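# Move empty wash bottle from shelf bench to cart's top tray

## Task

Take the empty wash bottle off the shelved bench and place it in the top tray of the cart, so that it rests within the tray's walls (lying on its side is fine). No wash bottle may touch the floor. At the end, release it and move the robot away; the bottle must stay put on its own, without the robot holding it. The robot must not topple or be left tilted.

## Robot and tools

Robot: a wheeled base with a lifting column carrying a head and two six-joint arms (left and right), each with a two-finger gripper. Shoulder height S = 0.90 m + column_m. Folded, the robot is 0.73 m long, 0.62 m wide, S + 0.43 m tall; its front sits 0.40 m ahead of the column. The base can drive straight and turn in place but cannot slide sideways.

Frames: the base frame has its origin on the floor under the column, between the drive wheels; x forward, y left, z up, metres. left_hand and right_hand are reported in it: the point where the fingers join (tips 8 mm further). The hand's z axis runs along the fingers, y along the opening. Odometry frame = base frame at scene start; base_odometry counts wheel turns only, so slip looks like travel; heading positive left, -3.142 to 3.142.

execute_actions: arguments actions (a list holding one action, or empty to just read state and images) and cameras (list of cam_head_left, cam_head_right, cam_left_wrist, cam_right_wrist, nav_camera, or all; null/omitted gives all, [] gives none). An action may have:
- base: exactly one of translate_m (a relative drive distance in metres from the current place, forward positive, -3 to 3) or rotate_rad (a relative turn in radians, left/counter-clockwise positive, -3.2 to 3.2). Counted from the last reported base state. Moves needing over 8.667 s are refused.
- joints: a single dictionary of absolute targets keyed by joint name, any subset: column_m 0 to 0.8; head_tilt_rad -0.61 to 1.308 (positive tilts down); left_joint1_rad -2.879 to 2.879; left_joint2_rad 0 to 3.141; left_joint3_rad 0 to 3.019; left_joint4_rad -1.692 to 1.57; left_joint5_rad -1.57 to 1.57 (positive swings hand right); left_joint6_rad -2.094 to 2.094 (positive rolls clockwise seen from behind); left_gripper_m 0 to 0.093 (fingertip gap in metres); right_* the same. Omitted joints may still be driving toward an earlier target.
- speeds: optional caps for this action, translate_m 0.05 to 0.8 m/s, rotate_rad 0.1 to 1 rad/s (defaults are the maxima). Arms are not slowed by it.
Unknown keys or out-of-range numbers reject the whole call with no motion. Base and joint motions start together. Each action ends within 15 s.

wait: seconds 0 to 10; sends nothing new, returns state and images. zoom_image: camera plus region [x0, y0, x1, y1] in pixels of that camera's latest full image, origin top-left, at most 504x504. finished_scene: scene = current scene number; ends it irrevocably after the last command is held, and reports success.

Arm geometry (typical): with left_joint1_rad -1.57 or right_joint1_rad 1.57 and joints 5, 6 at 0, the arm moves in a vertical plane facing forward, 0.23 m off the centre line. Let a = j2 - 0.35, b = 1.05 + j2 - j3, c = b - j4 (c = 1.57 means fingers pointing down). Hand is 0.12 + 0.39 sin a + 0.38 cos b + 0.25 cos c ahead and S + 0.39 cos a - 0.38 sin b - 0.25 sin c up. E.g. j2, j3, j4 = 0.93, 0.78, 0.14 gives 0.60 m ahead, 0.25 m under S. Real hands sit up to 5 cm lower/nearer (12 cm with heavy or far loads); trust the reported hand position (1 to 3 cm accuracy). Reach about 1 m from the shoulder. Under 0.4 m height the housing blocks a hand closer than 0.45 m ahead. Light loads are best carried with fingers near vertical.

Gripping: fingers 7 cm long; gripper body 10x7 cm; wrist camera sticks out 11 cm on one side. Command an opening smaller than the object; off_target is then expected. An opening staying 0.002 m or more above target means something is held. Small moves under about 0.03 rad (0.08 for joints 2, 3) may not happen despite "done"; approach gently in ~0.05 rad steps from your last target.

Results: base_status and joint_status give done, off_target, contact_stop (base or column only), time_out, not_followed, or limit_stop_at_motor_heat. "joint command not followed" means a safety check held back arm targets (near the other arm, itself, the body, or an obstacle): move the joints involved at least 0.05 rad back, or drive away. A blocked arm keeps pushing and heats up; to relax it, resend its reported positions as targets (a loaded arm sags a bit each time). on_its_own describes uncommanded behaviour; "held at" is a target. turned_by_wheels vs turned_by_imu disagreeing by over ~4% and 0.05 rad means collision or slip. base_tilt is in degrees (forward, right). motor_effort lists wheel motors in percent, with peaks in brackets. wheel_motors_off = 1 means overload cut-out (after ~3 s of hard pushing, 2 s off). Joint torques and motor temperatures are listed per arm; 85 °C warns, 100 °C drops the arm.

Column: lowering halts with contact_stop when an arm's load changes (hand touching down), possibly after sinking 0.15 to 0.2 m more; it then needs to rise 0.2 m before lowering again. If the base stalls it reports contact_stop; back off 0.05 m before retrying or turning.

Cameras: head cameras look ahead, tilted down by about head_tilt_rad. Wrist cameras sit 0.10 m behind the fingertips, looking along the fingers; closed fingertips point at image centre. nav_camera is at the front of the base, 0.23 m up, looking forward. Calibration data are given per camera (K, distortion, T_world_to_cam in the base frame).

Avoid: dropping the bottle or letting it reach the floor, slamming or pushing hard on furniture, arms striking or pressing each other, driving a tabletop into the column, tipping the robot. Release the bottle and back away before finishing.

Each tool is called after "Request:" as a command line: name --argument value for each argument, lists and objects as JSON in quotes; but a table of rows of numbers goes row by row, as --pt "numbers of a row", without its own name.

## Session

Request:
execute_actions --actions '[]'

Scene clock: 0.00 s.
Joint torques (N m, as the arm reports them, + toward a larger angle): no reading
Motor temperatures (°C, as the motors report them): left_arm=[27 28 29 29 29 29] | right_arm=[30 29 27 27 27 26]
base_odometry: x=+0.000 y=+0.000 heading=+0.000 (m, m, rad; odometry frame)
turned_by_wheels: +0.000 (rad since the last result)
turned_by_imu: +0.000 (rad since the last result)
base_tilt: forward=+0.2 right=+0.3 (deg)
base_status: not commanded
joint_positions: column_m=+0.551 head_tilt_rad=+0.876 left_joint1_rad=-1.552 left_joint2_rad=+0.913 left_joint3_rad=+0.410 left_joint4_rad=-0.938 left_joint5_rad=+0.043 left_joint6_rad=-0.071 left_gripper_m=+0.094 right_joint1_rad=+1.576 right_joint2_rad=+0.874 right_joint3_rad=+0.434 right_joint4_rad=-0.972 right_joint5_rad=+0.056 right_joint6_rad=+0.046 right_gripper_m=+0.095
joint_status: not commanded
wheel_motors_off: 0
motor_effort: left_wheel=+4 right_wheel=+5 (%)
left_hand: x=+0.1433 y=+0.2210 z=+1.2469 quat_wxyz=(+0.443, +0.049, -0.895, -0.001) (m; base frame)
right_hand: x=+0.1590 y=-0.2339 z=+1.2506 quat_wxyz=(+0.429, -0.006, -0.903, +0.034) (m; base frame)
pictures: cam_head_left, cam_head_right, cam_left_wrist, cam_right_wrist, nav_camera
camera_calibration (this result's frames):
cam_head_left: T_world_to_cam=[[0.0754248, -0.996636, -0.0320459, 0.110881], [-0.717452, -0.0319211, -0.695876, 1.10863], [0.692513, 0.0754777, -0.717446, 0.984644], [0, 0, 0, 1]] pos_world=[0.105147, 0.0715782, 1.48145]
cam_head_right: T_world_to_cam=[[0.0738589, -0.996422, -0.0410897, -0.00103909], [-0.728342, -0.0257514, -0.68473, 1.08763], [0.681221, 0.0805007, -0.727638, 1.00327], [0, 0, 0, 1]] pos_world=[0.108798, -0.053791, 1.4747]
cam_left_wrist: T_world_to_cam=[[0.0863509, -0.995564, -0.0373596, 0.253571], [-0.0347915, -0.0404903, 0.998574, -1.22699], [-0.995657, -0.0849279, -0.0381336, 0.332235], [0, 0, 0, 1]] pos_world=[0.266207, 0.230981, 1.24738]
cam_right_wrist: T_world_to_cam=[[0.0135266, -0.997384, 0.071002, -0.325273], [-0.0576181, 0.070113, 0.995874, -1.21995], [-0.998247, -0.0175618, -0.056519, 0.352496], [0, 0, 0, 1]] pos_world=[0.285987, -0.232698, 1.25794]
Images, in order (width x height): cam_head_left 672x504, cam_head_right 672x504, cam_left_wrist 672x504, cam_right_wrist 672x504, nav_camera 672x504.

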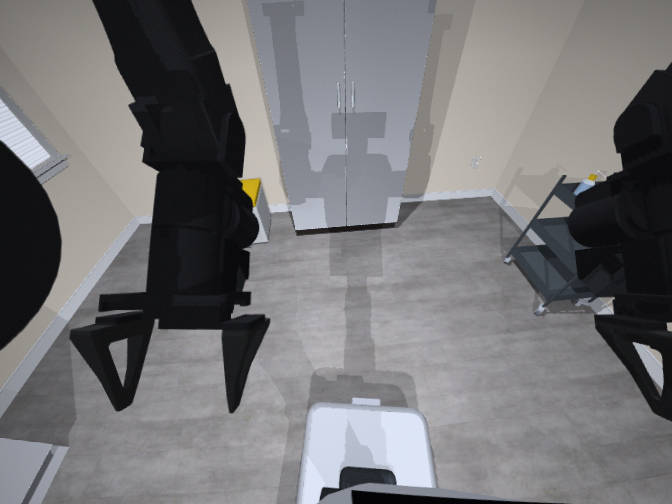

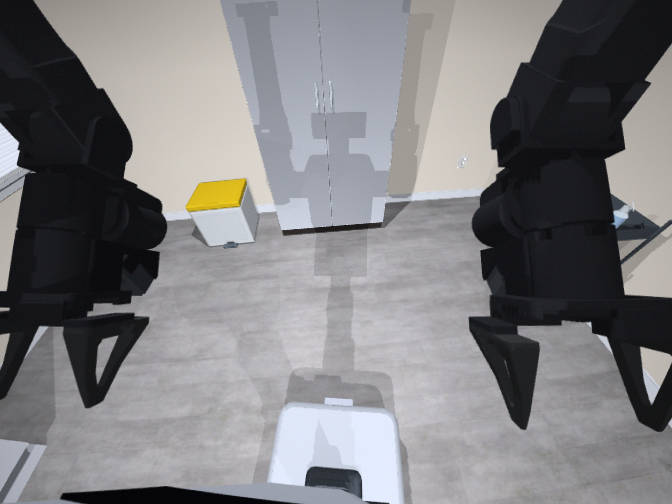

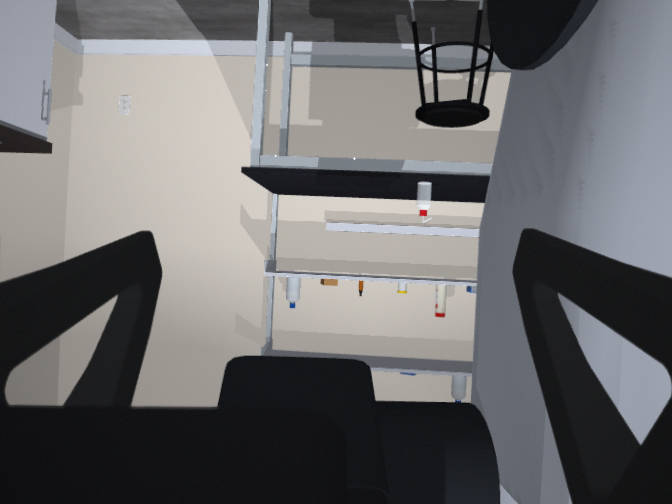

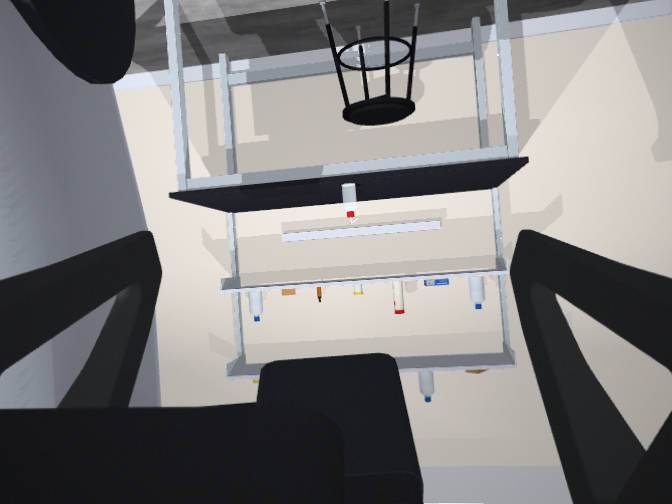

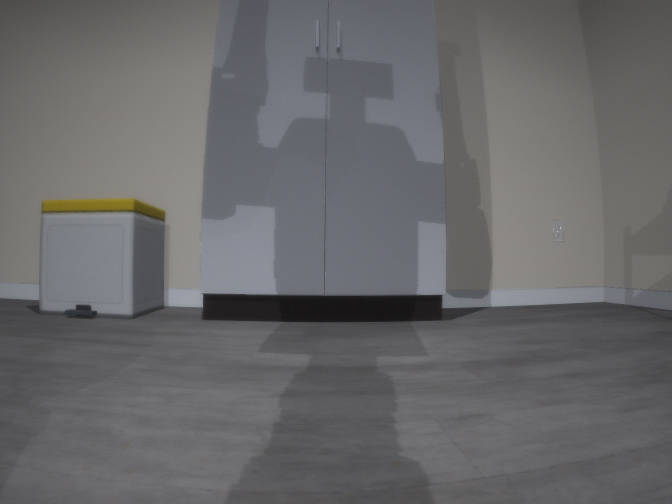

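Request:
execute_actions --actions '[{"base":{"rotate_rad":-3.11},"joints":{"head_tilt_rad":0.6,"column_m":0.33,"left_joint2_rad":1.25,"left_joint3_rad":1.0,"left_joint4_rad":0.9,"left_joint5_rad":0,"left_joint6_rad":0,"left_joint1_rad":-1.57}}]' --cameras '[]'

Request:
execute_actions --actions '[{"base":{"translate_m":0.6}}]' --cameras '["cam_head_left","cam_head_right","cam_left_wrist"]'

Scene clock: 8.23 s.
Joint torques (N m, as the arm reports them, + toward a larger angle): left_arm=[ -1.62 -19.7    3.68   3.09   0.03   0.1 ] | right_arm=[ 0.42 -6.17 -1.33 -1.04  0.1  -0.09]
Motor temperatures (°C, as the motors report them): left_arm=[27 29 29 29 29 29] | right_arm=[30 29 28 27 27 26]
base_odometry: x=+0.000 y=+0.000 heading=-3.109 (m, m, rad; odometry frame)
turned_by_wheels: -3.109 (rad since the last result)
turned_by_imu: -3.098 (rad since the last result)
base_tilt: forward=+0.2 right=+0.3 (deg)
base_status: done
joint_positions: column_m=+0.330 head_tilt_rad=+0.617 left_joint1_rad=-1.564 left_joint2_rad=+1.252 left_joint3_rad=+1.005 left_joint4_rad=+0.886 left_joint5_rad=+0.000 left_joint6_rad=-0.012 left_gripper_m=+0.094 right_joint1_rad=+1.576 right_joint2_rad=+0.874 right_joint3_rad=+0.434 right_joint4_rad=-0.972 right_joint5_rad=+0.056 right_joint6_rad=+0.046 right_gripper_m=+0.095
joint_status: all done
wheel_motors_off: 0
motor_effort: left_wheel=+6(57) right_wheel=-5(54) (%)
left_hand: x=+0.7570 y=+0.2284 z=+1.0047 quat_wxyz=(-0.549, +0.005, -0.836, +0.000) (m; base frame)
right_hand: x=+0.1590 y=-0.2339 z=+1.0293 quat_wxyz=(+0.429, -0.006, -0.903, +0.034) (m; base frame)
pictures: none
No camera images: the call's "cameras" was empty. Leave "cameras" out to get every camera's image.

Scene clock: 11.10 s.
Joint torques (N m, as the arm reports them, + toward a larger angle): left_arm=[ -1.88 -19.7    4.15   3.08   0.03   0.09] | right_arm=[-0.26 -6.78 -1.45 -1.09  0.12 -0.17]
Motor temperatures (°C, as the motors report them): left_arm=[27 29 29 29 29 29] | right_arm=[30 30 28 27 27 26]
base_odometry: x=-0.600 y=-0.019 heading=-3.109 (m, m, rad; odometry frame)
turned_by_wheels: +0.000 (rad since the last result)
turned_by_imu: -0.001 (rad since the last result)
base_tilt: forward=+0.1 right=+0.3 (deg)
base_status: done
joint_positions: column_m=+0.330 head_tilt_rad=+0.617 left_joint1_rad=-1.564 left_joint2_rad=+1.252 left_joint3_rad=+1.001 left_joint4_rad=+0.886 left_joint5_rad=+0.000 left_joint6_rad=-0.012 left_gripper_m=+0.094 right_joint1_rad=+1.576 right_joint2_rad=+0.874 right_joint3_rad=+0.436 right_joint4_rad=-0.972 right_joint5_rad=+0.056 right_joint6_rad=+0.046 right_gripper_m=+0.095
joint_status: not commanded
wheel_motors_off: 0
motor_effort: left_wheel=+0(61) right_wheel=-2(59) (%)
left_hand: x=+0.7549 y=+0.2284 z=+1.0032 quat_wxyz=(-0.547, +0.005, -0.837, +0.000) (m; base frame)
right_hand: x=+0.1602 y=-0.2339 z=+1.0289 quat_wxyz=(+0.428, -0.006, -0.903, +0.034) (m; base frame)
pictures: cam_head_left, cam_head_right, cam_left_wrist
camera_calibration (this result's frames):
cam_head_left: T_world_to_cam=[[0.0811193, -0.996636, -0.0116401, 0.0766486], [-0.515092, -0.0319211, -0.85654, 1.15593], [0.853288, 0.0754777, -0.515949, 0.552628], [0, 0, 0, 1]] pos_world=[0.117643, 0.0715782, 1.27612]
cam_head_right: T_world_to_cam=[[0.0819242, -0.996422, -0.0207831, -0.0372614], [-0.528476, -0.0257514, -0.848558, 1.14169], [0.844986, 0.0805007, -0.528695, 0.572206], [0, 0, 0, 1]] pos_world=[0.122901, -0.053791, 1.27054]
cam_left_wrist: T_world_to_cam=[[0.000836585, -1, -0.000236284, 0.227328], [-0.856442, -0.000594507, -0.516243, 1.16877], [0.516243, 0.000634245, -0.856442, 0.592542], [0, 0, 0, 1]] pos_world=[0.694902, 0.227647, 1.1109]
Images, in order (width x height): cam_head_left 672x504, cam_head_right 672x504, cam_left_wrist 672x504.

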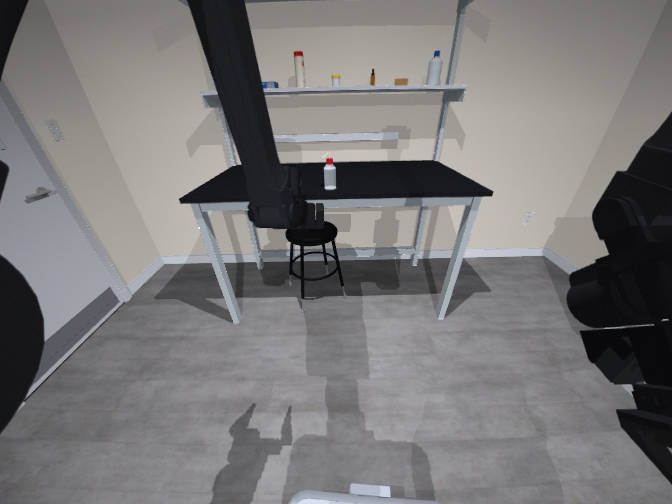

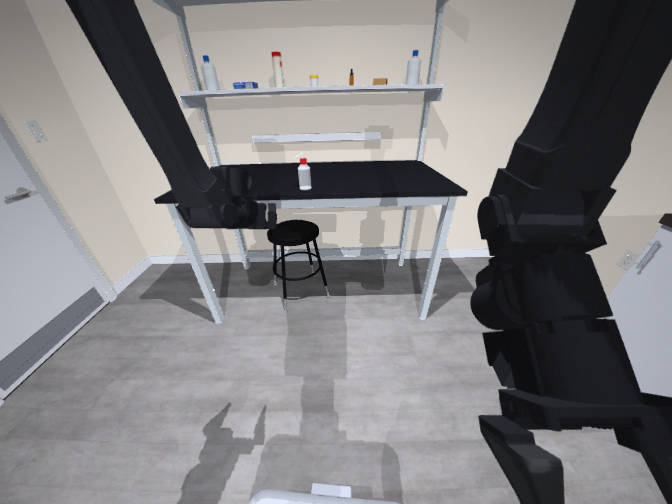

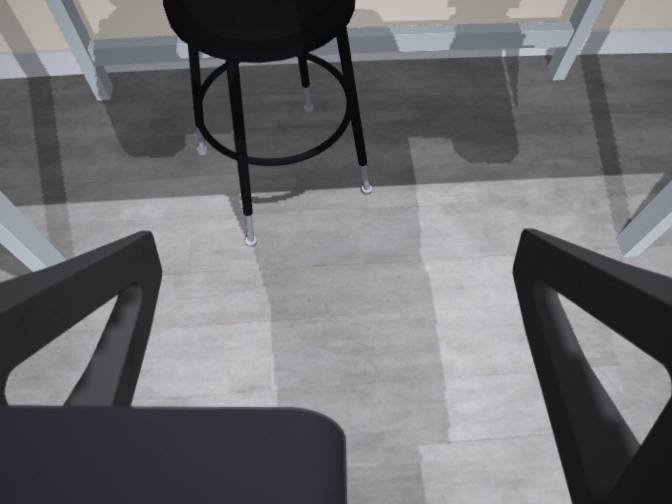

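Request:
execute_actions --actions '[{"base":{"translate_m":0.45}}]' --cameras '["cam_head_left","cam_head_right","cam_left_wrist"]'

Scene clock: 16.67 s.
Joint torques (N m, as the arm reports them, + toward a larger angle): left_arm=[ -1.91 -19.89   4.31   3.07   0.02   0.09] | right_arm=[-0.08 -6.2  -1.36 -1.18  0.15 -0.12]
Motor temperatures (°C, as the motors report them): left_arm=[27 30 29 29 29 29] | right_arm=[30 30 28 27 27 26]
base_odometry: x=-1.050 y=-0.034 heading=-3.110 (m, m, rad; odometry frame)
turned_by_wheels: +0.000 (rad since the last result)
turned_by_imu: +0.000 (rad since the last result)
base_tilt: forward=+0.2 right=+0.3 (deg)
base_status: done
joint_positions: column_m=+0.330 head_tilt_rad=+0.617 left_joint1_rad=-1.564 left_joint2_rad=+1.252 left_joint3_rad=+0.999 left_joint4_rad=+0.886 left_joint5_rad=+0.000 left_joint6_rad=-0.012 left_gripper_m=+0.094 right_joint1_rad=+1.576 right_joint2_rad=+0.874 right_joint3_rad=+0.435 right_joint4_rad=-0.972 right_joint5_rad=+0.056 right_joint6_rad=+0.046 right_gripper_m=+0.095
joint_status: not commanded
wheel_motors_off: 0
motor_effort: left_wheel=+1(33) right_wheel=+0(33) (%)
left_hand: x=+0.7540 y=+0.2284 z=+1.0026 quat_wxyz=(-0.547, +0.005, -0.837, +0.000) (m; base frame)
right_hand: x=+0.1594 y=-0.2339 z=+1.0291 quat_wxyz=(+0.429, -0.006, -0.903, +0.034) (m; base frame)
pictures: cam_head_left, cam_head_right, cam_left_wrist
camera_calibration (this result's frames):
cam_head_left: T_world_to_cam=[[0.0811212, -0.996636, -0.0116275, 0.0766318], [-0.514958, -0.0319211, -0.856621, 1.15603], [0.853368, 0.0754777, -0.515816, 0.552449], [0, 0, 0, 1]] pos_world=[0.117649, 0.0715782, 1.27613]
cam_head_right: T_world_to_cam=[[0.0819274, -0.996422, -0.0207703, -0.0372784], [-0.528343, -0.0257514, -0.84864, 1.14179], [0.845069, 0.0805007, -0.528563, 0.572028], [0, 0, 0, 1]] pos_world=[0.122908, -0.053791, 1.27055]
cam_left_wrist: T_world_to_cam=[[0.000847906, -1, -0.000231097, 0.227315], [-0.857425, -0.000608091, -0.514609, 1.1668], [0.514609, 0.000634488, -0.857425, 0.594685], [0, 0, 0, 1]] pos_world=[0.694217, 0.227647, 1.11039]
Images, in order (width x height): cam_head_left 672x504, cam_head_right 672x504, cam_left_wrist 672x504.

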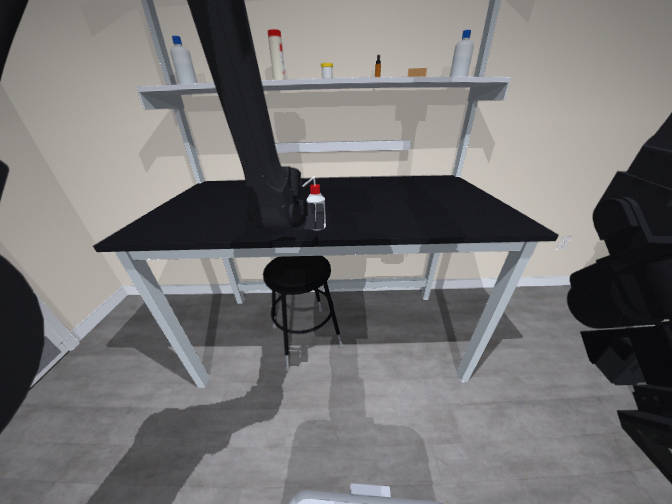

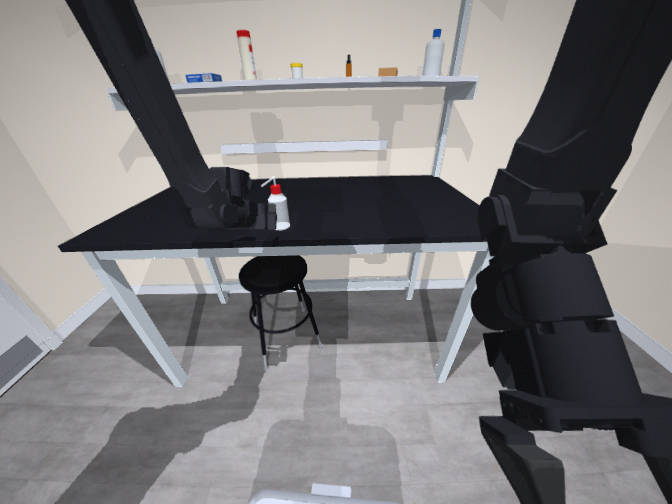

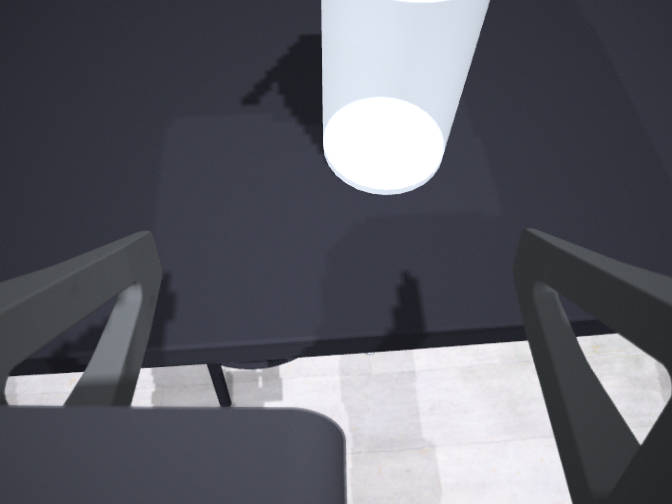

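Request:
execute_actions --actions '[{"base":{"rotate_rad":-0.03},"joints":{"column_m":0.32}}]' --cameras '[]'

Request:
execute_actions --actions '[{"base":{"translate_m":0.125},"speeds":{"translate_m":0.2}}]' --cameras '["cam_left_wrist"]'

Scene clock: 20.23 s.
Joint torques (N m, as the arm reports them, + toward a larger angle): left_arm=[ -1.81 -20.23   4.13   3.06   0.02   0.09] | right_arm=[-0.04 -6.5  -1.37 -1.15  0.15 -0.12]
Motor temperatures (°C, as the motors report them): left_arm=[27 30 29 29 29 29] | right_arm=[30 30 28 27 27 26]
base_odometry: x=-1.050 y=-0.034 heading=-3.137 (m, m, rad; odometry frame)
turned_by_wheels: -0.027 (rad since the last result)
turned_by_imu: -0.026 (rad since the last result)
base_tilt: forward=+0.1 right=+0.4 (deg)
base_status: done
joint_positions: column_m=+0.320 head_tilt_rad=+0.617 left_joint1_rad=-1.565 left_joint2_rad=+1.252 left_joint3_rad=+0.999 left_joint4_rad=+0.886 left_joint5_rad=+0.000 left_joint6_rad=-0.012 left_gripper_m=+0.094 right_joint1_rad=+1.576 right_joint2_rad=+0.874 right_joint3_rad=+0.435 right_joint4_rad=-0.972 right_joint5_rad=+0.056 right_joint6_rad=+0.046 right_gripper_m=+0.095
joint_status: all done
wheel_motors_off: 0
motor_effort: left_wheel=+2(52) right_wheel=-1(55) (%)
left_hand: x=+0.7540 y=+0.2276 z=+0.9925 quat_wxyz=(-0.547, +0.005, -0.837, +0.000) (m; base frame)
right_hand: x=+0.1594 y=-0.2339 z=+1.0191 quat_wxyz=(+0.429, -0.006, -0.903, +0.034) (m; base frame)
pictures: none
No camera images: the call's "cameras" was empty. Leave "cameras" out to get every camera's image.

Scene clock: 21.83 s.
Joint torques (N m, as the arm reports them, + toward a larger angle): left_arm=[ -1.71 -19.82   4.52   3.16   0.02   0.09] | right_arm=[-0.85 -6.69 -1.24 -1.33  0.19 -0.08]
Motor temperatures (°C, as the motors report them): left_arm=[27 30 29 29 29 29] | right_arm=[30 30 28 27 27 26]
base_odometry: x=-1.175 y=-0.034 heading=-3.139 (m, m, rad; odometry frame)
turned_by_wheels: -0.001 (rad since the last result)
turned_by_imu: -0.001 (rad since the last result)
base_tilt: forward=+0.1 right=+0.2 (deg)
base_status: done
joint_positions: column_m=+0.320 head_tilt_rad=+0.617 left_joint1_rad=-1.565 left_joint2_rad=+1.252 left_joint3_rad=+0.998 left_joint4_rad=+0.886 left_joint5_rad=+0.000 left_joint6_rad=-0.012 left_gripper_m=+0.094 right_joint1_rad=+1.576 right_joint2_rad=+0.874 right_joint3_rad=+0.434 right_joint4_rad=-0.972 right_joint5_rad=+0.056 right_joint6_rad=+0.046 right_gripper_m=+0.095
joint_status: not commanded
wheel_motors_off: 0
motor_effort: left_wheel=-3(38) right_wheel=+1(53) (%)
left_hand: x=+0.7536 y=+0.2276 z=+0.9923 quat_wxyz=(-0.546, +0.005, -0.838, +0.000) (m; base frame)
right_hand: x=+0.1588 y=-0.2339 z=+1.0193 quat_wxyz=(+0.429, -0.006, -0.903, +0.034) (m; base frame)
pictures: cam_left_wrist
camera_calibration (this result's frames):
cam_left_wrist: T_world_to_cam=[[0.0000894857, -0.999999, 0.00109244, 0.225754], [-0.857818, -0.000638227, -0.513954, 1.16085], [0.513954, -0.000891124, -0.857817, 0.58728], [0, 0, 0, 1]] pos_world=[0.693944, 0.227018, 1.10016]
Images, in order (width x height): cam_left_wrist 672x504.

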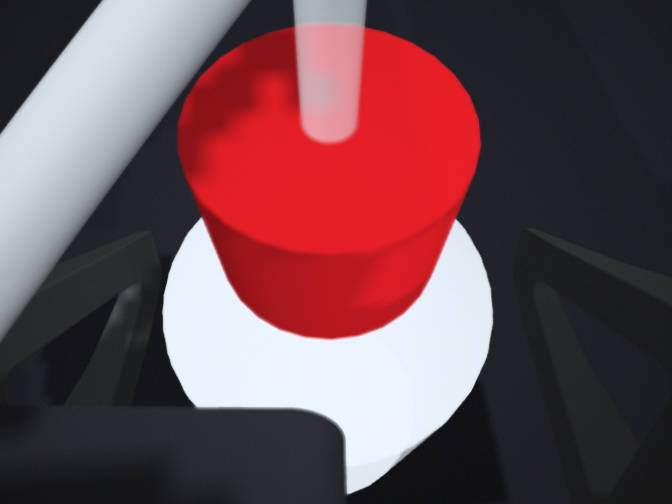

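Request:
execute_actions --actions '[{"joints":{"left_gripper_m":0.04}}]' --cameras '["cam_left_wrist"]'

Request:
execute_actions --actions '[{"joints":{"column_m":0.45}}]' --cameras '[]'

Request:
execute_actions --actions '[{"base":{"translate_m":-0.7},"speeds":{"translate_m":0.5}}]' --cameras '[]'

Request:
execute_actions --actions '[{"base":{"rotate_rad":2.35},"speeds":{"rotate_rad":0.7}}]' --cameras '["cam_head_left","cam_head_right","cam_left_wrist"]'

Scene clock: 28.33 s.
Joint torques (N m, as the arm reports them, + toward a larger angle): left_arm=[ -1.75 -19.87   4.32   3.08   0.02   0.08] | right_arm=[-0.49 -7.1  -1.21 -1.24  0.15 -0.08]
Motor temperatures (°C, as the motors report them): left_arm=[27 30 30 29 29 29] | right_arm=[30 30 28 27 27 26]
base_odometry: x=-1.175 y=-0.034 heading=-3.139 (m, m, rad; odometry frame)
turned_by_wheels: +0.000 (rad since the last result)
turned_by_imu: +0.001 (rad since the last result)
base_tilt: forward=+0.2 right=+0.3 (deg)
base_status: not commanded
joint_positions: column_m=+0.320 head_tilt_rad=+0.617 left_joint1_rad=-1.565 left_joint2_rad=+1.252 left_joint3_rad=+0.998 left_joint4_rad=+0.886 left_joint5_rad=+0.000 left_joint6_rad=-0.011 left_gripper_m=+0.054 right_joint1_rad=+1.576 right_joint2_rad=+0.874 right_joint3_rad=+0.434 right_joint4_rad=-0.972 right_joint5_rad=+0.056 right_joint6_rad=+0.046 right_gripper_m=+0.095
joint_status: left_gripper_m off_target (ended at +0.054, target +0.040)
wheel_motors_off: 0
motor_effort: left_wheel=+0(2) right_wheel=+3(0) (%)
left_hand: x=+0.7536 y=+0.2276 z=+0.9923 quat_wxyz=(-0.546, +0.005, -0.838, +0.000) (m; base frame)
right_hand: x=+0.1588 y=-0.2339 z=+1.0193 quat_wxyz=(+0.429, -0.006, -0.903, +0.034) (m; base frame)
pictures: cam_left_wrist
camera_calibration (this result's frames):
cam_left_wrist: T_world_to_cam=[[-0.0000643091, -1, 0.000743347, 0.226216], [-0.857819, -0.000326879, -0.513952, 1.16078], [0.513952, -0.000670708, -0.857818, 0.587232], [0, 0, 0, 1]] pos_world=[0.693944, 0.22699, 1.10016]
Images, in order (width x height): cam_left_wrist 672x504.

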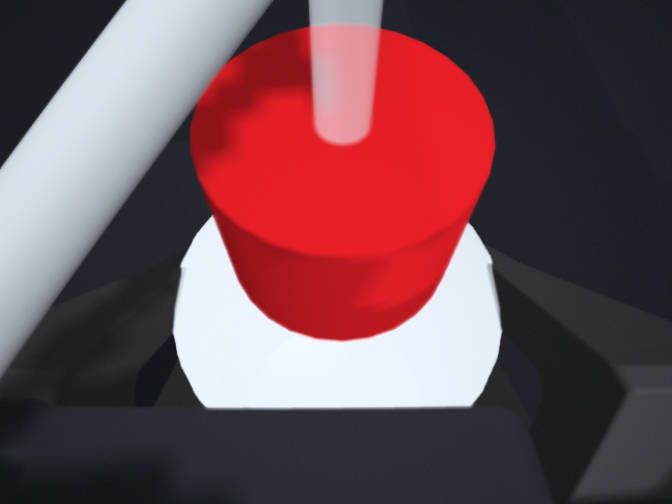

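Scene clock: 30.60 s.
Joint torques (N m, as the arm reports them, + toward a larger angle): left_arm=[ -1.62 -19.65   4.21   3.06   0.02   0.09] | right_arm=[-0.65 -6.41 -1.35 -1.26  0.12 -0.08]
Motor temperatures (°C, as the motors report them): left_arm=[27 30 30 29 29 29] | right_arm=[30 30 28 27 27 26]
base_odometry: x=-1.175 y=-0.034 heading=-3.139 (m, m, rad; odometry frame)
turned_by_wheels: +0.000 (rad since the last result)
turned_by_imu: +0.001 (rad since the last result)
base_tilt: forward=+0.2 right=+0.2 (deg)
base_status: not commanded
joint_positions: column_m=+0.450 head_tilt_rad=+0.617 left_joint1_rad=-1.565 left_joint2_rad=+1.252 left_joint3_rad=+0.998 left_joint4_rad=+0.886 left_joint5_rad=+0.000 left_joint6_rad=-0.011 left_gripper_m=+0.054 right_joint1_rad=+1.576 right_joint2_rad=+0.874 right_joint3_rad=+0.434 right_joint4_rad=-0.972 right_joint5_rad=+0.056 right_joint6_rad=+0.046 right_gripper_m=+0.095
joint_status: all done
wheel_motors_off: 0
motor_effort: left_wheel=-3(2) right_wheel=+3(2) (%)
left_hand: x=+0.7536 y=+0.2276 z=+1.1222 quat_wxyz=(-0.546, +0.005, -0.838, +0.000) (m; base frame)
right_hand: x=+0.1588 y=-0.2339 z=+1.1492 quat_wxyz=(+0.429, -0.006, -0.903, +0.034) (m; base frame)
pictures: none
No camera images: the call's "cameras" was empty. Leave "cameras" out to get every camera's image.

Scene clock: 33.70 s.
Joint torques (N m, as the arm reports them, + toward a larger angle): left_arm=[ -1.75 -19.91   4.46   3.07   0.02   0.09] | right_arm=[-0.36 -6.18 -1.39 -1.13  0.09 -0.13]
Motor temperatures (°C, as the motors report them): left_arm=[27 30 30 29 29 29] | right_arm=[30 30 28 27 27 26]
base_odometry: x=-0.475 y=-0.032 heading=-3.140 (m, m, rad; odometry frame)
turned_by_wheels: -0.001 (rad since the last result)
turned_by_imu: +0.002 (rad since the last result)
base_tilt: forward=+0.1 right=+0.3 (deg)
base_status: done
joint_positions: column_m=+0.450 head_tilt_rad=+0.617 left_joint1_rad=-1.565 left_joint2_rad=+1.252 left_joint3_rad=+0.997 left_joint4_rad=+0.886 left_joint5_rad=+0.000 left_joint6_rad=-0.011 left_gripper_m=+0.054 right_joint1_rad=+1.576 right_joint2_rad=+0.874 right_joint3_rad=+0.432 right_joint4_rad=-0.972 right_joint5_rad=+0.056 right_joint6_rad=+0.046 right_gripper_m=+0.095
joint_status: not commanded
wheel_motors_off: 0
motor_effort: left_wheel=+0(51) right_wheel=+2(71) (%)
left_hand: x=+0.7529 y=+0.2276 z=+1.1217 quat_wxyz=(-0.546, +0.005, -0.838, +0.000) (m; base frame)
right_hand: x=+0.1578 y=-0.2339 z=+1.1495 quat_wxyz=(+0.430, -0.006, -0.902, +0.034) (m; base frame)
pictures: none
No camera images: the call's "cameras" was empty. Leave "cameras" out to get every camera's image.

Scene clock: 38.30 s.
Joint torques (N m, as the arm reports them, + toward a larger angle): left_arm=[ -1.67 -19.45   4.42   3.12   0.01   0.09] | right_arm=[ 0.02 -6.49 -1.42 -1.3   0.11 -0.1 ]
Motor temperatures (°C, as the motors report them): left_arm=[27 31 30 29 29 29] | right_arm=[30 30 28 27 27 26]
base_odometry: x=-0.475 y=-0.032 heading=-0.791 (m, m, rad; odometry frame)
turned_by_wheels: +2.349 (rad since the last result)
turned_by_imu: +2.346 (rad since the last result)
base_tilt: forward=+0.1 right=+0.3 (deg)
base_status: done
joint_positions: column_m=+0.450 head_tilt_rad=+0.617 left_joint1_rad=-1.566 left_joint2_rad=+1.252 left_joint3_rad=+0.997 left_joint4_rad=+0.886 left_joint5_rad=+0.000 left_joint6_rad=-0.011 left_gripper_m=+0.054 right_joint1_rad=+1.576 right_joint2_rad=+0.874 right_joint3_rad=+0.432 right_joint4_rad=-0.972 right_joint5_rad=+0.056 right_joint6_rad=+0.046 right_gripper_m=+0.095
joint_status: not commanded
wheel_motors_off: 0
motor_effort: left_wheel=-4(42) right_wheel=+5(63) (%)
left_hand: x=+0.7529 y=+0.2272 z=+1.1217 quat_wxyz=(-0.546, +0.005, -0.838, +0.001) (m; base frame)
right_hand: x=+0.1578 y=-0.2339 z=+1.1495 quat_wxyz=(+0.430, -0.006, -0.902, +0.034) (m; base frame)
pictures: cam_head_left, cam_head_right, cam_left_wrist
camera_calibration (this result's frames):
cam_head_left: T_world_to_cam=[[0.0811212, -0.996636, -0.0116275, 0.0780257], [-0.514958, -0.0319211, -0.856621, 1.25872], [0.853368, 0.0754777, -0.515816, 0.614283], [0, 0, 0, 1]] pos_world=[0.117649, 0.0715782, 1.39601]
cam_head_right: T_world_to_cam=[[0.0819274, -0.996422, -0.0207703, -0.0347885], [-0.528343, -0.0257514, -0.84864, 1.24352], [0.845069, 0.0805007, -0.528563, 0.635391], [0, 0, 0, 1]] pos_world=[0.122908, -0.053791, 1.39042]
cam_left_wrist: T_world_to_cam=[[-0.00043725, -0.999999, 0.00140844, 0.225246], [-0.858602, -0.000346604, -0.512643, 1.2258], [0.512643, -0.00143345, -0.858601, 0.700644], [0, 0, 0, 1]] pos_world=[0.693396, 0.226675, 1.22966]
Images, in order (width x height): cam_head_left 672x504, cam_head_right 672x504, cam_left_wrist 672x504.

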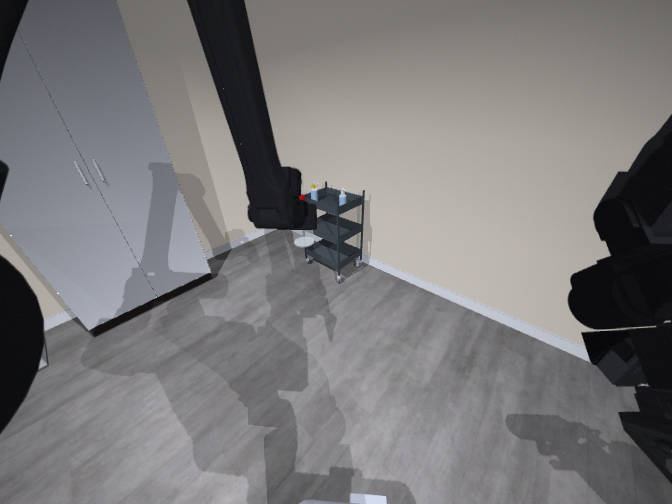

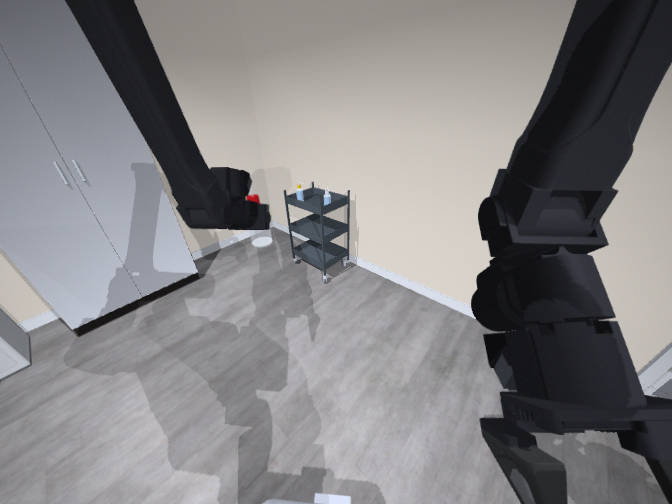

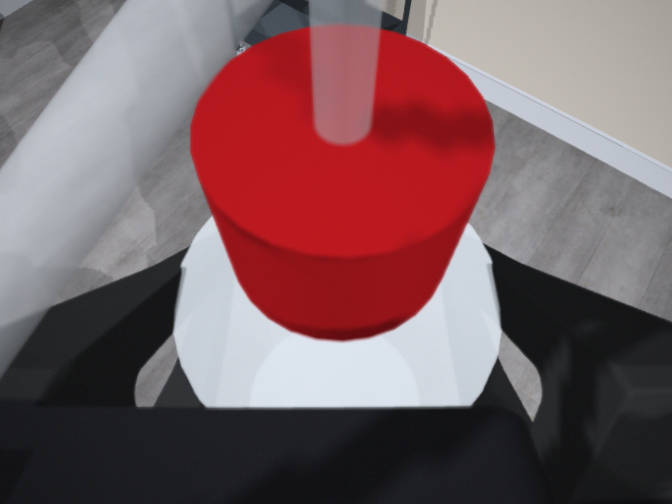

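Request:
execute_actions --actions '[{"base":{"translate_m":1.15},"joints":{"head_tilt_rad":0.9}}]' --cameras '["cam_head_left","cam_head_right"]'

Scene clock: 44.03 s.
Joint torques (N m, as the arm reports them, + toward a larger angle): left_arm=[ -1.71 -19.76   4.39   3.07   0.02   0.09] | right_arm=[-0.51 -6.42 -1.4  -1.23  0.09 -0.06]
Motor temperatures (°C, as the motors report them): left_arm=[27 31 30 29 29 29] | right_arm=[30 30 28 27 27 26]
base_odometry: x=+0.335 y=-0.850 heading=-0.790 (m, m, rad; odometry frame)
turned_by_wheels: +0.000 (rad since the last result)
turned_by_imu: -0.001 (rad since the last result)
base_tilt: forward=+0.1 right=+0.2 (deg)
base_status: done
joint_positions: column_m=+0.450 head_tilt_rad=+0.901 left_joint1_rad=-1.566 left_joint2_rad=+1.252 left_joint3_rad=+0.996 left_joint4_rad=+0.886 left_joint5_rad=+0.000 left_joint6_rad=-0.011 left_gripper_m=+0.054 right_joint1_rad=+1.576 right_joint2_rad=+0.874 right_joint3_rad=+0.434 right_joint4_rad=-0.972 right_joint5_rad=+0.056 right_joint6_rad=+0.046 right_gripper_m=+0.095
joint_status: all done
wheel_motors_off: 0
motor_effort: left_wheel=+0(57) right_wheel=+2(60) (%)
left_hand: x=+0.7527 y=+0.2272 z=+1.1216 quat_wxyz=(-0.545, +0.005, -0.838, +0.001) (m; base frame)
right_hand: x=+0.1592 y=-0.2339 z=+1.1491 quat_wxyz=(+0.429, -0.006, -0.903, +0.034) (m; base frame)
pictures: cam_head_left, cam_head_right
camera_calibration (this result's frames):
cam_head_left: T_world_to_cam=[[0.0745897, -0.996636, -0.0339444, 0.110398], [-0.734833, -0.0319211, -0.677497, 1.01251], [0.674135, 0.0754777, -0.734742, 0.937607], [0, 0, 0, 1]] pos_world=[0.103714, 0.0715782, 1.37862]
cam_head_right: T_world_to_cam=[[0.0727954, -0.996422, -0.0429456, -0.00248974], [-0.745437, -0.0257514, -0.666078, 0.992232], [0.662589, 0.0805007, -0.744645, 0.954793], [0, 0, 0, 1]] pos_world=[0.107192, -0.053791, 1.37178]
Images, in order (width x height): cam_head_left 672x504, cam_head_right 672x504.

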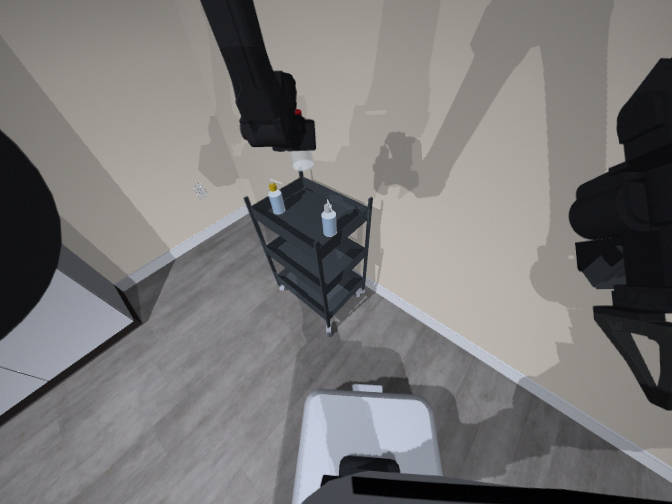

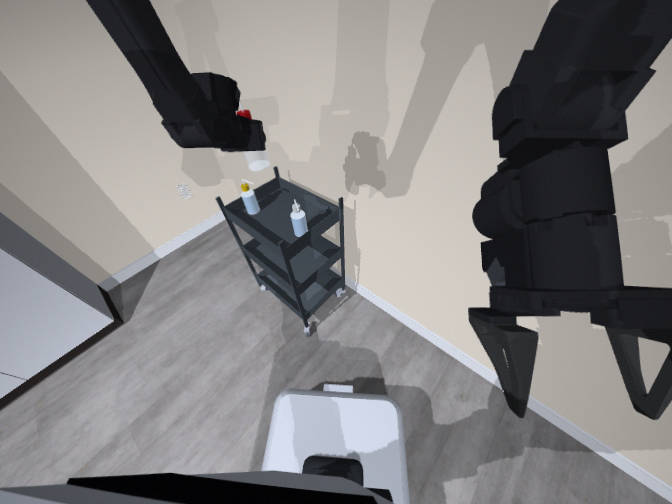

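Request:
execute_actions --actions '[{"base":{"rotate_rad":0.11}}]' --cameras '[]'

Request:
execute_actions --actions '[{"base":{"translate_m":0.21},"speeds":{"translate_m":0.4},"joints":{"column_m":0.36}}]' --cameras '["cam_head_left","cam_head_right"]'

Scene clock: 51.23 s.
Joint torques (N m, as the arm reports them, + toward a larger angle): left_arm=[ -1.93 -19.77   4.44   3.09   0.03   0.09] | right_arm=[ 0.04 -6.53 -1.49 -1.55  0.18 -0.05]
Motor temperatures (°C, as the motors report them): left_arm=[27 31 30 29 29 29] | right_arm=[30 30 28 27 27 26]
base_odometry: x=+0.335 y=-0.850 heading=-0.682 (m, m, rad; odometry frame)
turned_by_wheels: +0.108 (rad since the last result)
turned_by_imu: +0.107 (rad since the last result)
base_tilt: forward=+0.2 right=+0.3 (deg)
base_status: done
joint_positions: column_m=+0.450 head_tilt_rad=+0.901 left_joint1_rad=-1.566 left_joint2_rad=+1.252 left_joint3_rad=+0.996 left_joint4_rad=+0.886 left_joint5_rad=+0.000 left_joint6_rad=-0.011 left_gripper_m=+0.054 right_joint1_rad=+1.576 right_joint2_rad=+0.874 right_joint3_rad=+0.434 right_joint4_rad=-0.972 right_joint5_rad=+0.056 right_joint6_rad=+0.046 right_gripper_m=+0.095
joint_status: not commanded
wheel_motors_off: 0
motor_effort: left_wheel=-2(58) right_wheel=-1(53) (%)
left_hand: x=+0.7527 y=+0.2270 z=+1.1216 quat_wxyz=(-0.545, +0.005, -0.838, +0.001) (m; base frame)
right_hand: x=+0.1592 y=-0.2339 z=+1.1491 quat_wxyz=(+0.429, -0.006, -0.903, +0.034) (m; base frame)
pictures: none
No camera images: the call's "cameras" was empty. Leave "cameras" out to get every camera's image.

Scene clock: 53.17 s.
Joint torques (N m, as the arm reports them, + toward a larger angle): left_arm=[ -1.65 -19.7    4.45   3.07   0.03   0.09] | right_arm=[-0.27 -6.32 -1.14 -1.22  0.18 -0.11]
Motor temperatures (°C, as the motors report them): left_arm=[27 31 30 29 29 29] | right_arm=[30 30 28 27 27 26]
base_odometry: x=+0.498 y=-0.982 heading=-0.681 (m, m, rad; odometry frame)
turned_by_wheels: +0.002 (rad since the last result)
turned_by_imu: +0.002 (rad since the last result)
base_tilt: forward=+0.1 right=+0.3 (deg)
base_status: done
joint_positions: column_m=+0.360 head_tilt_rad=+0.902 left_joint1_rad=-1.566 left_joint2_rad=+1.252 left_joint3_rad=+0.996 left_joint4_rad=+0.886 left_joint5_rad=+0.000 left_joint6_rad=-0.011 left_gripper_m=+0.054 right_joint1_rad=+1.576 right_joint2_rad=+0.874 right_joint3_rad=+0.435 right_joint4_rad=-0.972 right_joint5_rad=+0.056 right_joint6_rad=+0.046 right_gripper_m=+0.095
joint_status: all done
wheel_motors_off: 0
motor_effort: left_wheel=+3(64) right_wheel=-2(46) (%)
left_hand: x=+0.7524 y=+0.2270 z=+1.0314 quat_wxyz=(-0.545, +0.005, -0.838, +0.001) (m; base frame)
right_hand: x=+0.1594 y=-0.2339 z=+1.0591 quat_wxyz=(+0.429, -0.006, -0.903, +0.034) (m; base frame)
pictures: cam_head_left, cam_head_right
camera_calibration (this result's frames):
cam_head_left: T_world_to_cam=[[0.074584, -0.996636, -0.0339569, 0.107363], [-0.734946, -0.0319211, -0.677374, 0.951437], [0.674012, 0.0754777, -0.734855, 0.87171], [0, 0, 0, 1]] pos_world=[0.103704, 0.0715782, 1.2887]
cam_head_right: T_world_to_cam=[[0.0727883, -0.996422, -0.0429578, -0.0063339], [-0.745549, -0.0257514, -0.665954, 0.932187], [0.662464, 0.0805007, -0.744755, 0.888003], [0, 0, 0, 1]] pos_world=[0.107182, -0.053791, 1.28187]
Images, in order (width x height): cam_head_left 672x504, cam_head_right 672x504.

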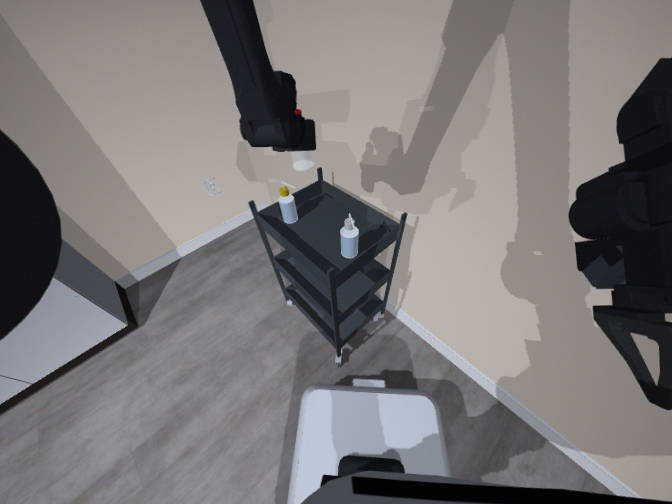

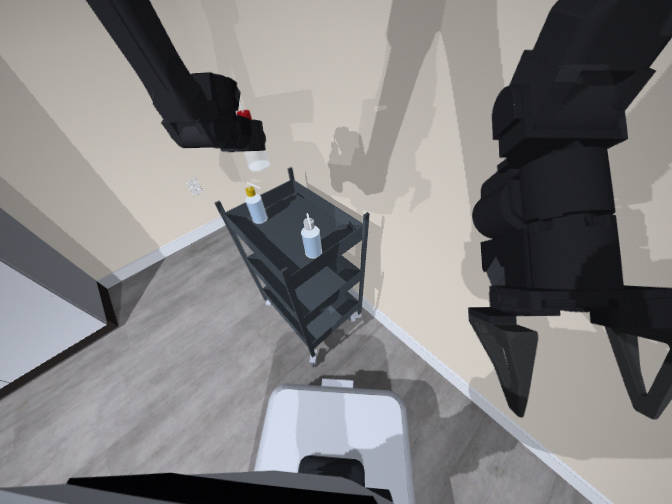

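Request:
execute_actions --actions '[{"base":{"rotate_rad":-0.03},"joints":{"column_m":0.2}}]' --cameras '["cam_head_left","cam_head_right"]'

Scene clock: 60.77 s.
Joint torques (N m, as the arm reports them, + toward a larger angle): left_arm=[ -1.65 -20.31   4.36   3.1    0.03   0.09] | right_arm=[ 0.27 -6.82 -1.35 -1.28  0.14 -0.12]
Motor temperatures (°C, as the motors report them): left_arm=[27 31 30 29 29 29] | right_arm=[30 30 28 27 27 26]
base_odometry: x=+0.498 y=-0.982 heading=-0.709 (m, m, rad; odometry frame)
turned_by_wheels: -0.028 (rad since the last result)
turned_by_imu: -0.026 (rad since the last result)
base_tilt: forward=+0.0 right=+0.3 (deg)
base_status: done
joint_positions: column_m=+0.200 head_tilt_rad=+0.902 left_joint1_rad=-1.567 left_joint2_rad=+1.252 left_joint3_rad=+0.996 left_joint4_rad=+0.886 left_joint5_rad=+0.000 left_joint6_rad=-0.011 left_gripper_m=+0.054 right_joint1_rad=+1.576 right_joint2_rad=+0.874 right_joint3_rad=+0.435 right_joint4_rad=-0.972 right_joint5_rad=+0.056 right_joint6_rad=+0.046 right_gripper_m=+0.095
joint_status: all done
wheel_motors_off: 0
motor_effort: left_wheel=+2(44) right_wheel=-1(42) (%)
left_hand: x=+0.7524 y=+0.2266 z=+0.8714 quat_wxyz=(-0.545, +0.005, -0.838, +0.001) (m; base frame)
right_hand: x=+0.1594 y=-0.2339 z=+0.8991 quat_wxyz=(+0.429, -0.006, -0.903, +0.034) (m; base frame)
pictures: cam_head_left, cam_head_right
camera_calibration (this result's frames):
cam_head_left: T_world_to_cam=[[0.074584, -0.996636, -0.0339569, 0.10193], [-0.734946, -0.0319211, -0.677374, 0.843064], [0.674012, 0.0754777, -0.734855, 0.75414], [0, 0, 0, 1]] pos_world=[0.103704, 0.0715782, 1.12871]
cam_head_right: T_world_to_cam=[[0.0727883, -0.996422, -0.0429578, -0.0132067], [-0.745549, -0.0257514, -0.665954, 0.825641], [0.662464, 0.0805007, -0.744755, 0.768849], [0, 0, 0, 1]] pos_world=[0.107182, -0.053791, 1.12188]
Images, in order (width x height): cam_head_left 672x504, cam_head_right 672x504.

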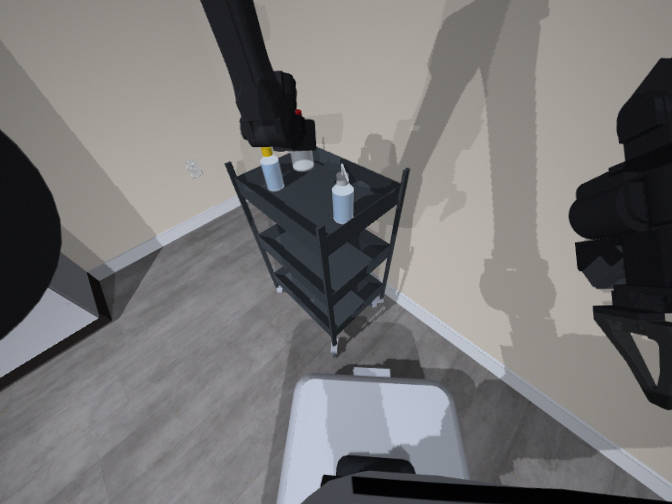

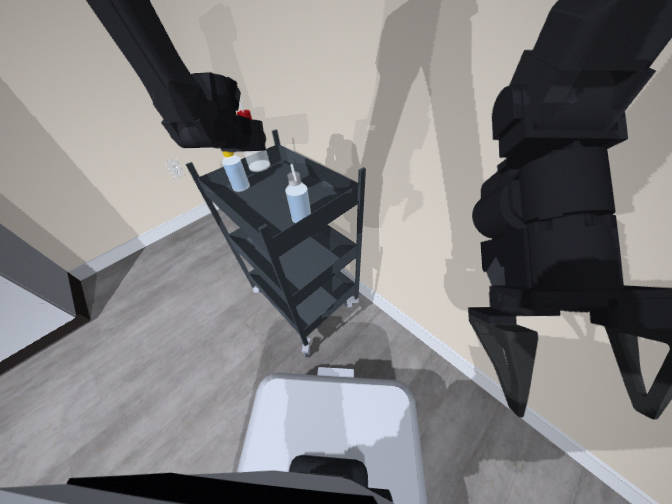

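Request:
execute_actions --actions '[{"base":{"translate_m":0.03},"joints":{"column_m":0.1}}]' --cameras '["cam_head_left","cam_head_right"]'

Scene clock: 67.70 s.
Joint torques (N m, as the arm reports them, + toward a larger angle): left_arm=[ -1.5  -19.84   4.51   3.12   0.02   0.1 ] | right_arm=[-0.36 -5.41 -1.33 -1.24  0.14 -0.07]
Motor temperatures (°C, as the motors report them): left_arm=[27 31 30 29 29 29] | right_arm=[30 30 28 27 27 26]
base_odometry: x=+0.521 y=-1.002 heading=-0.711 (m, m, rad; odometry frame)
turned_by_wheels: -0.002 (rad since the last result)
turned_by_imu: -0.001 (rad since the last result)
base_tilt: forward=+0.1 right=+0.4 (deg)
base_status: done
joint_positions: column_m=+0.100 head_tilt_rad=+0.902 left_joint1_rad=-1.567 left_joint2_rad=+1.252 left_joint3_rad=+0.995 left_joint4_rad=+0.886 left_joint5_rad=+0.000 left_joint6_rad=-0.011 left_gripper_m=+0.054 right_joint1_rad=+1.576 right_joint2_rad=+0.874 right_joint3_rad=+0.435 right_joint4_rad=-0.972 right_joint5_rad=+0.056 right_joint6_rad=+0.046 right_gripper_m=+0.095
joint_status: all done
wheel_motors_off: 0
motor_effort: left_wheel=-4(47) right_wheel=+4(61) (%)
left_hand: x=+0.7522 y=+0.2266 z=+0.7713 quat_wxyz=(-0.545, +0.005, -0.838, +0.001) (m; base frame)
right_hand: x=+0.1594 y=-0.2339 z=+0.7991 quat_wxyz=(+0.429, -0.006, -0.903, +0.034) (m; base frame)
pictures: cam_head_left, cam_head_right
camera_calibration (this result's frames):
cam_head_left: T_world_to_cam=[[0.0745808, -0.996636, -0.0339639, 0.0985424], [-0.73501, -0.0319211, -0.677305, 0.775254], [0.673943, 0.0754777, -0.734918, 0.680727], [0, 0, 0, 1]] pos_world=[0.103699, 0.0715782, 1.02871]
cam_head_right: T_world_to_cam=[[0.0727842, -0.996422, -0.0429647, -0.0174949], [-0.745611, -0.0257514, -0.665883, 0.758972], [0.662394, 0.0805007, -0.744818, 0.694445], [0, 0, 0, 1]] pos_world=[0.107176, -0.053791, 1.02187]
Images, in order (width x height): cam_head_left 672x504, cam_head_right 672x504.

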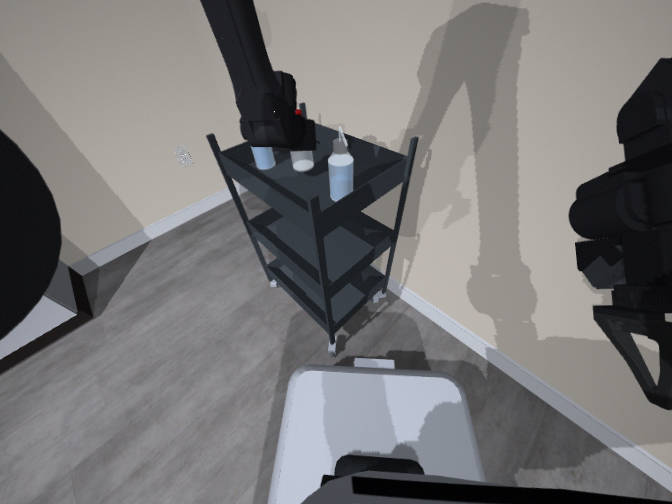

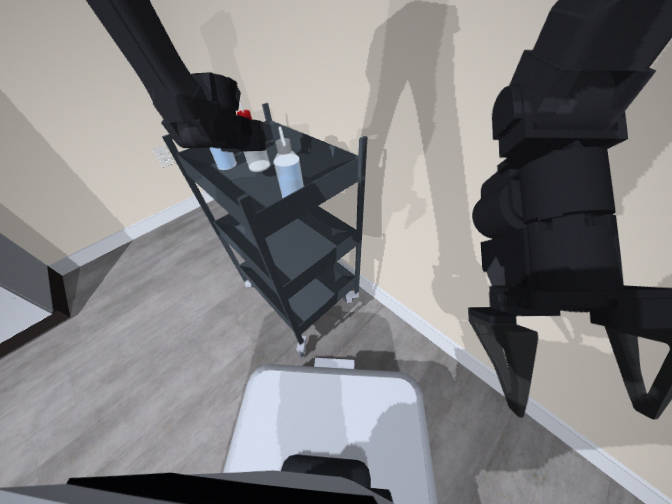

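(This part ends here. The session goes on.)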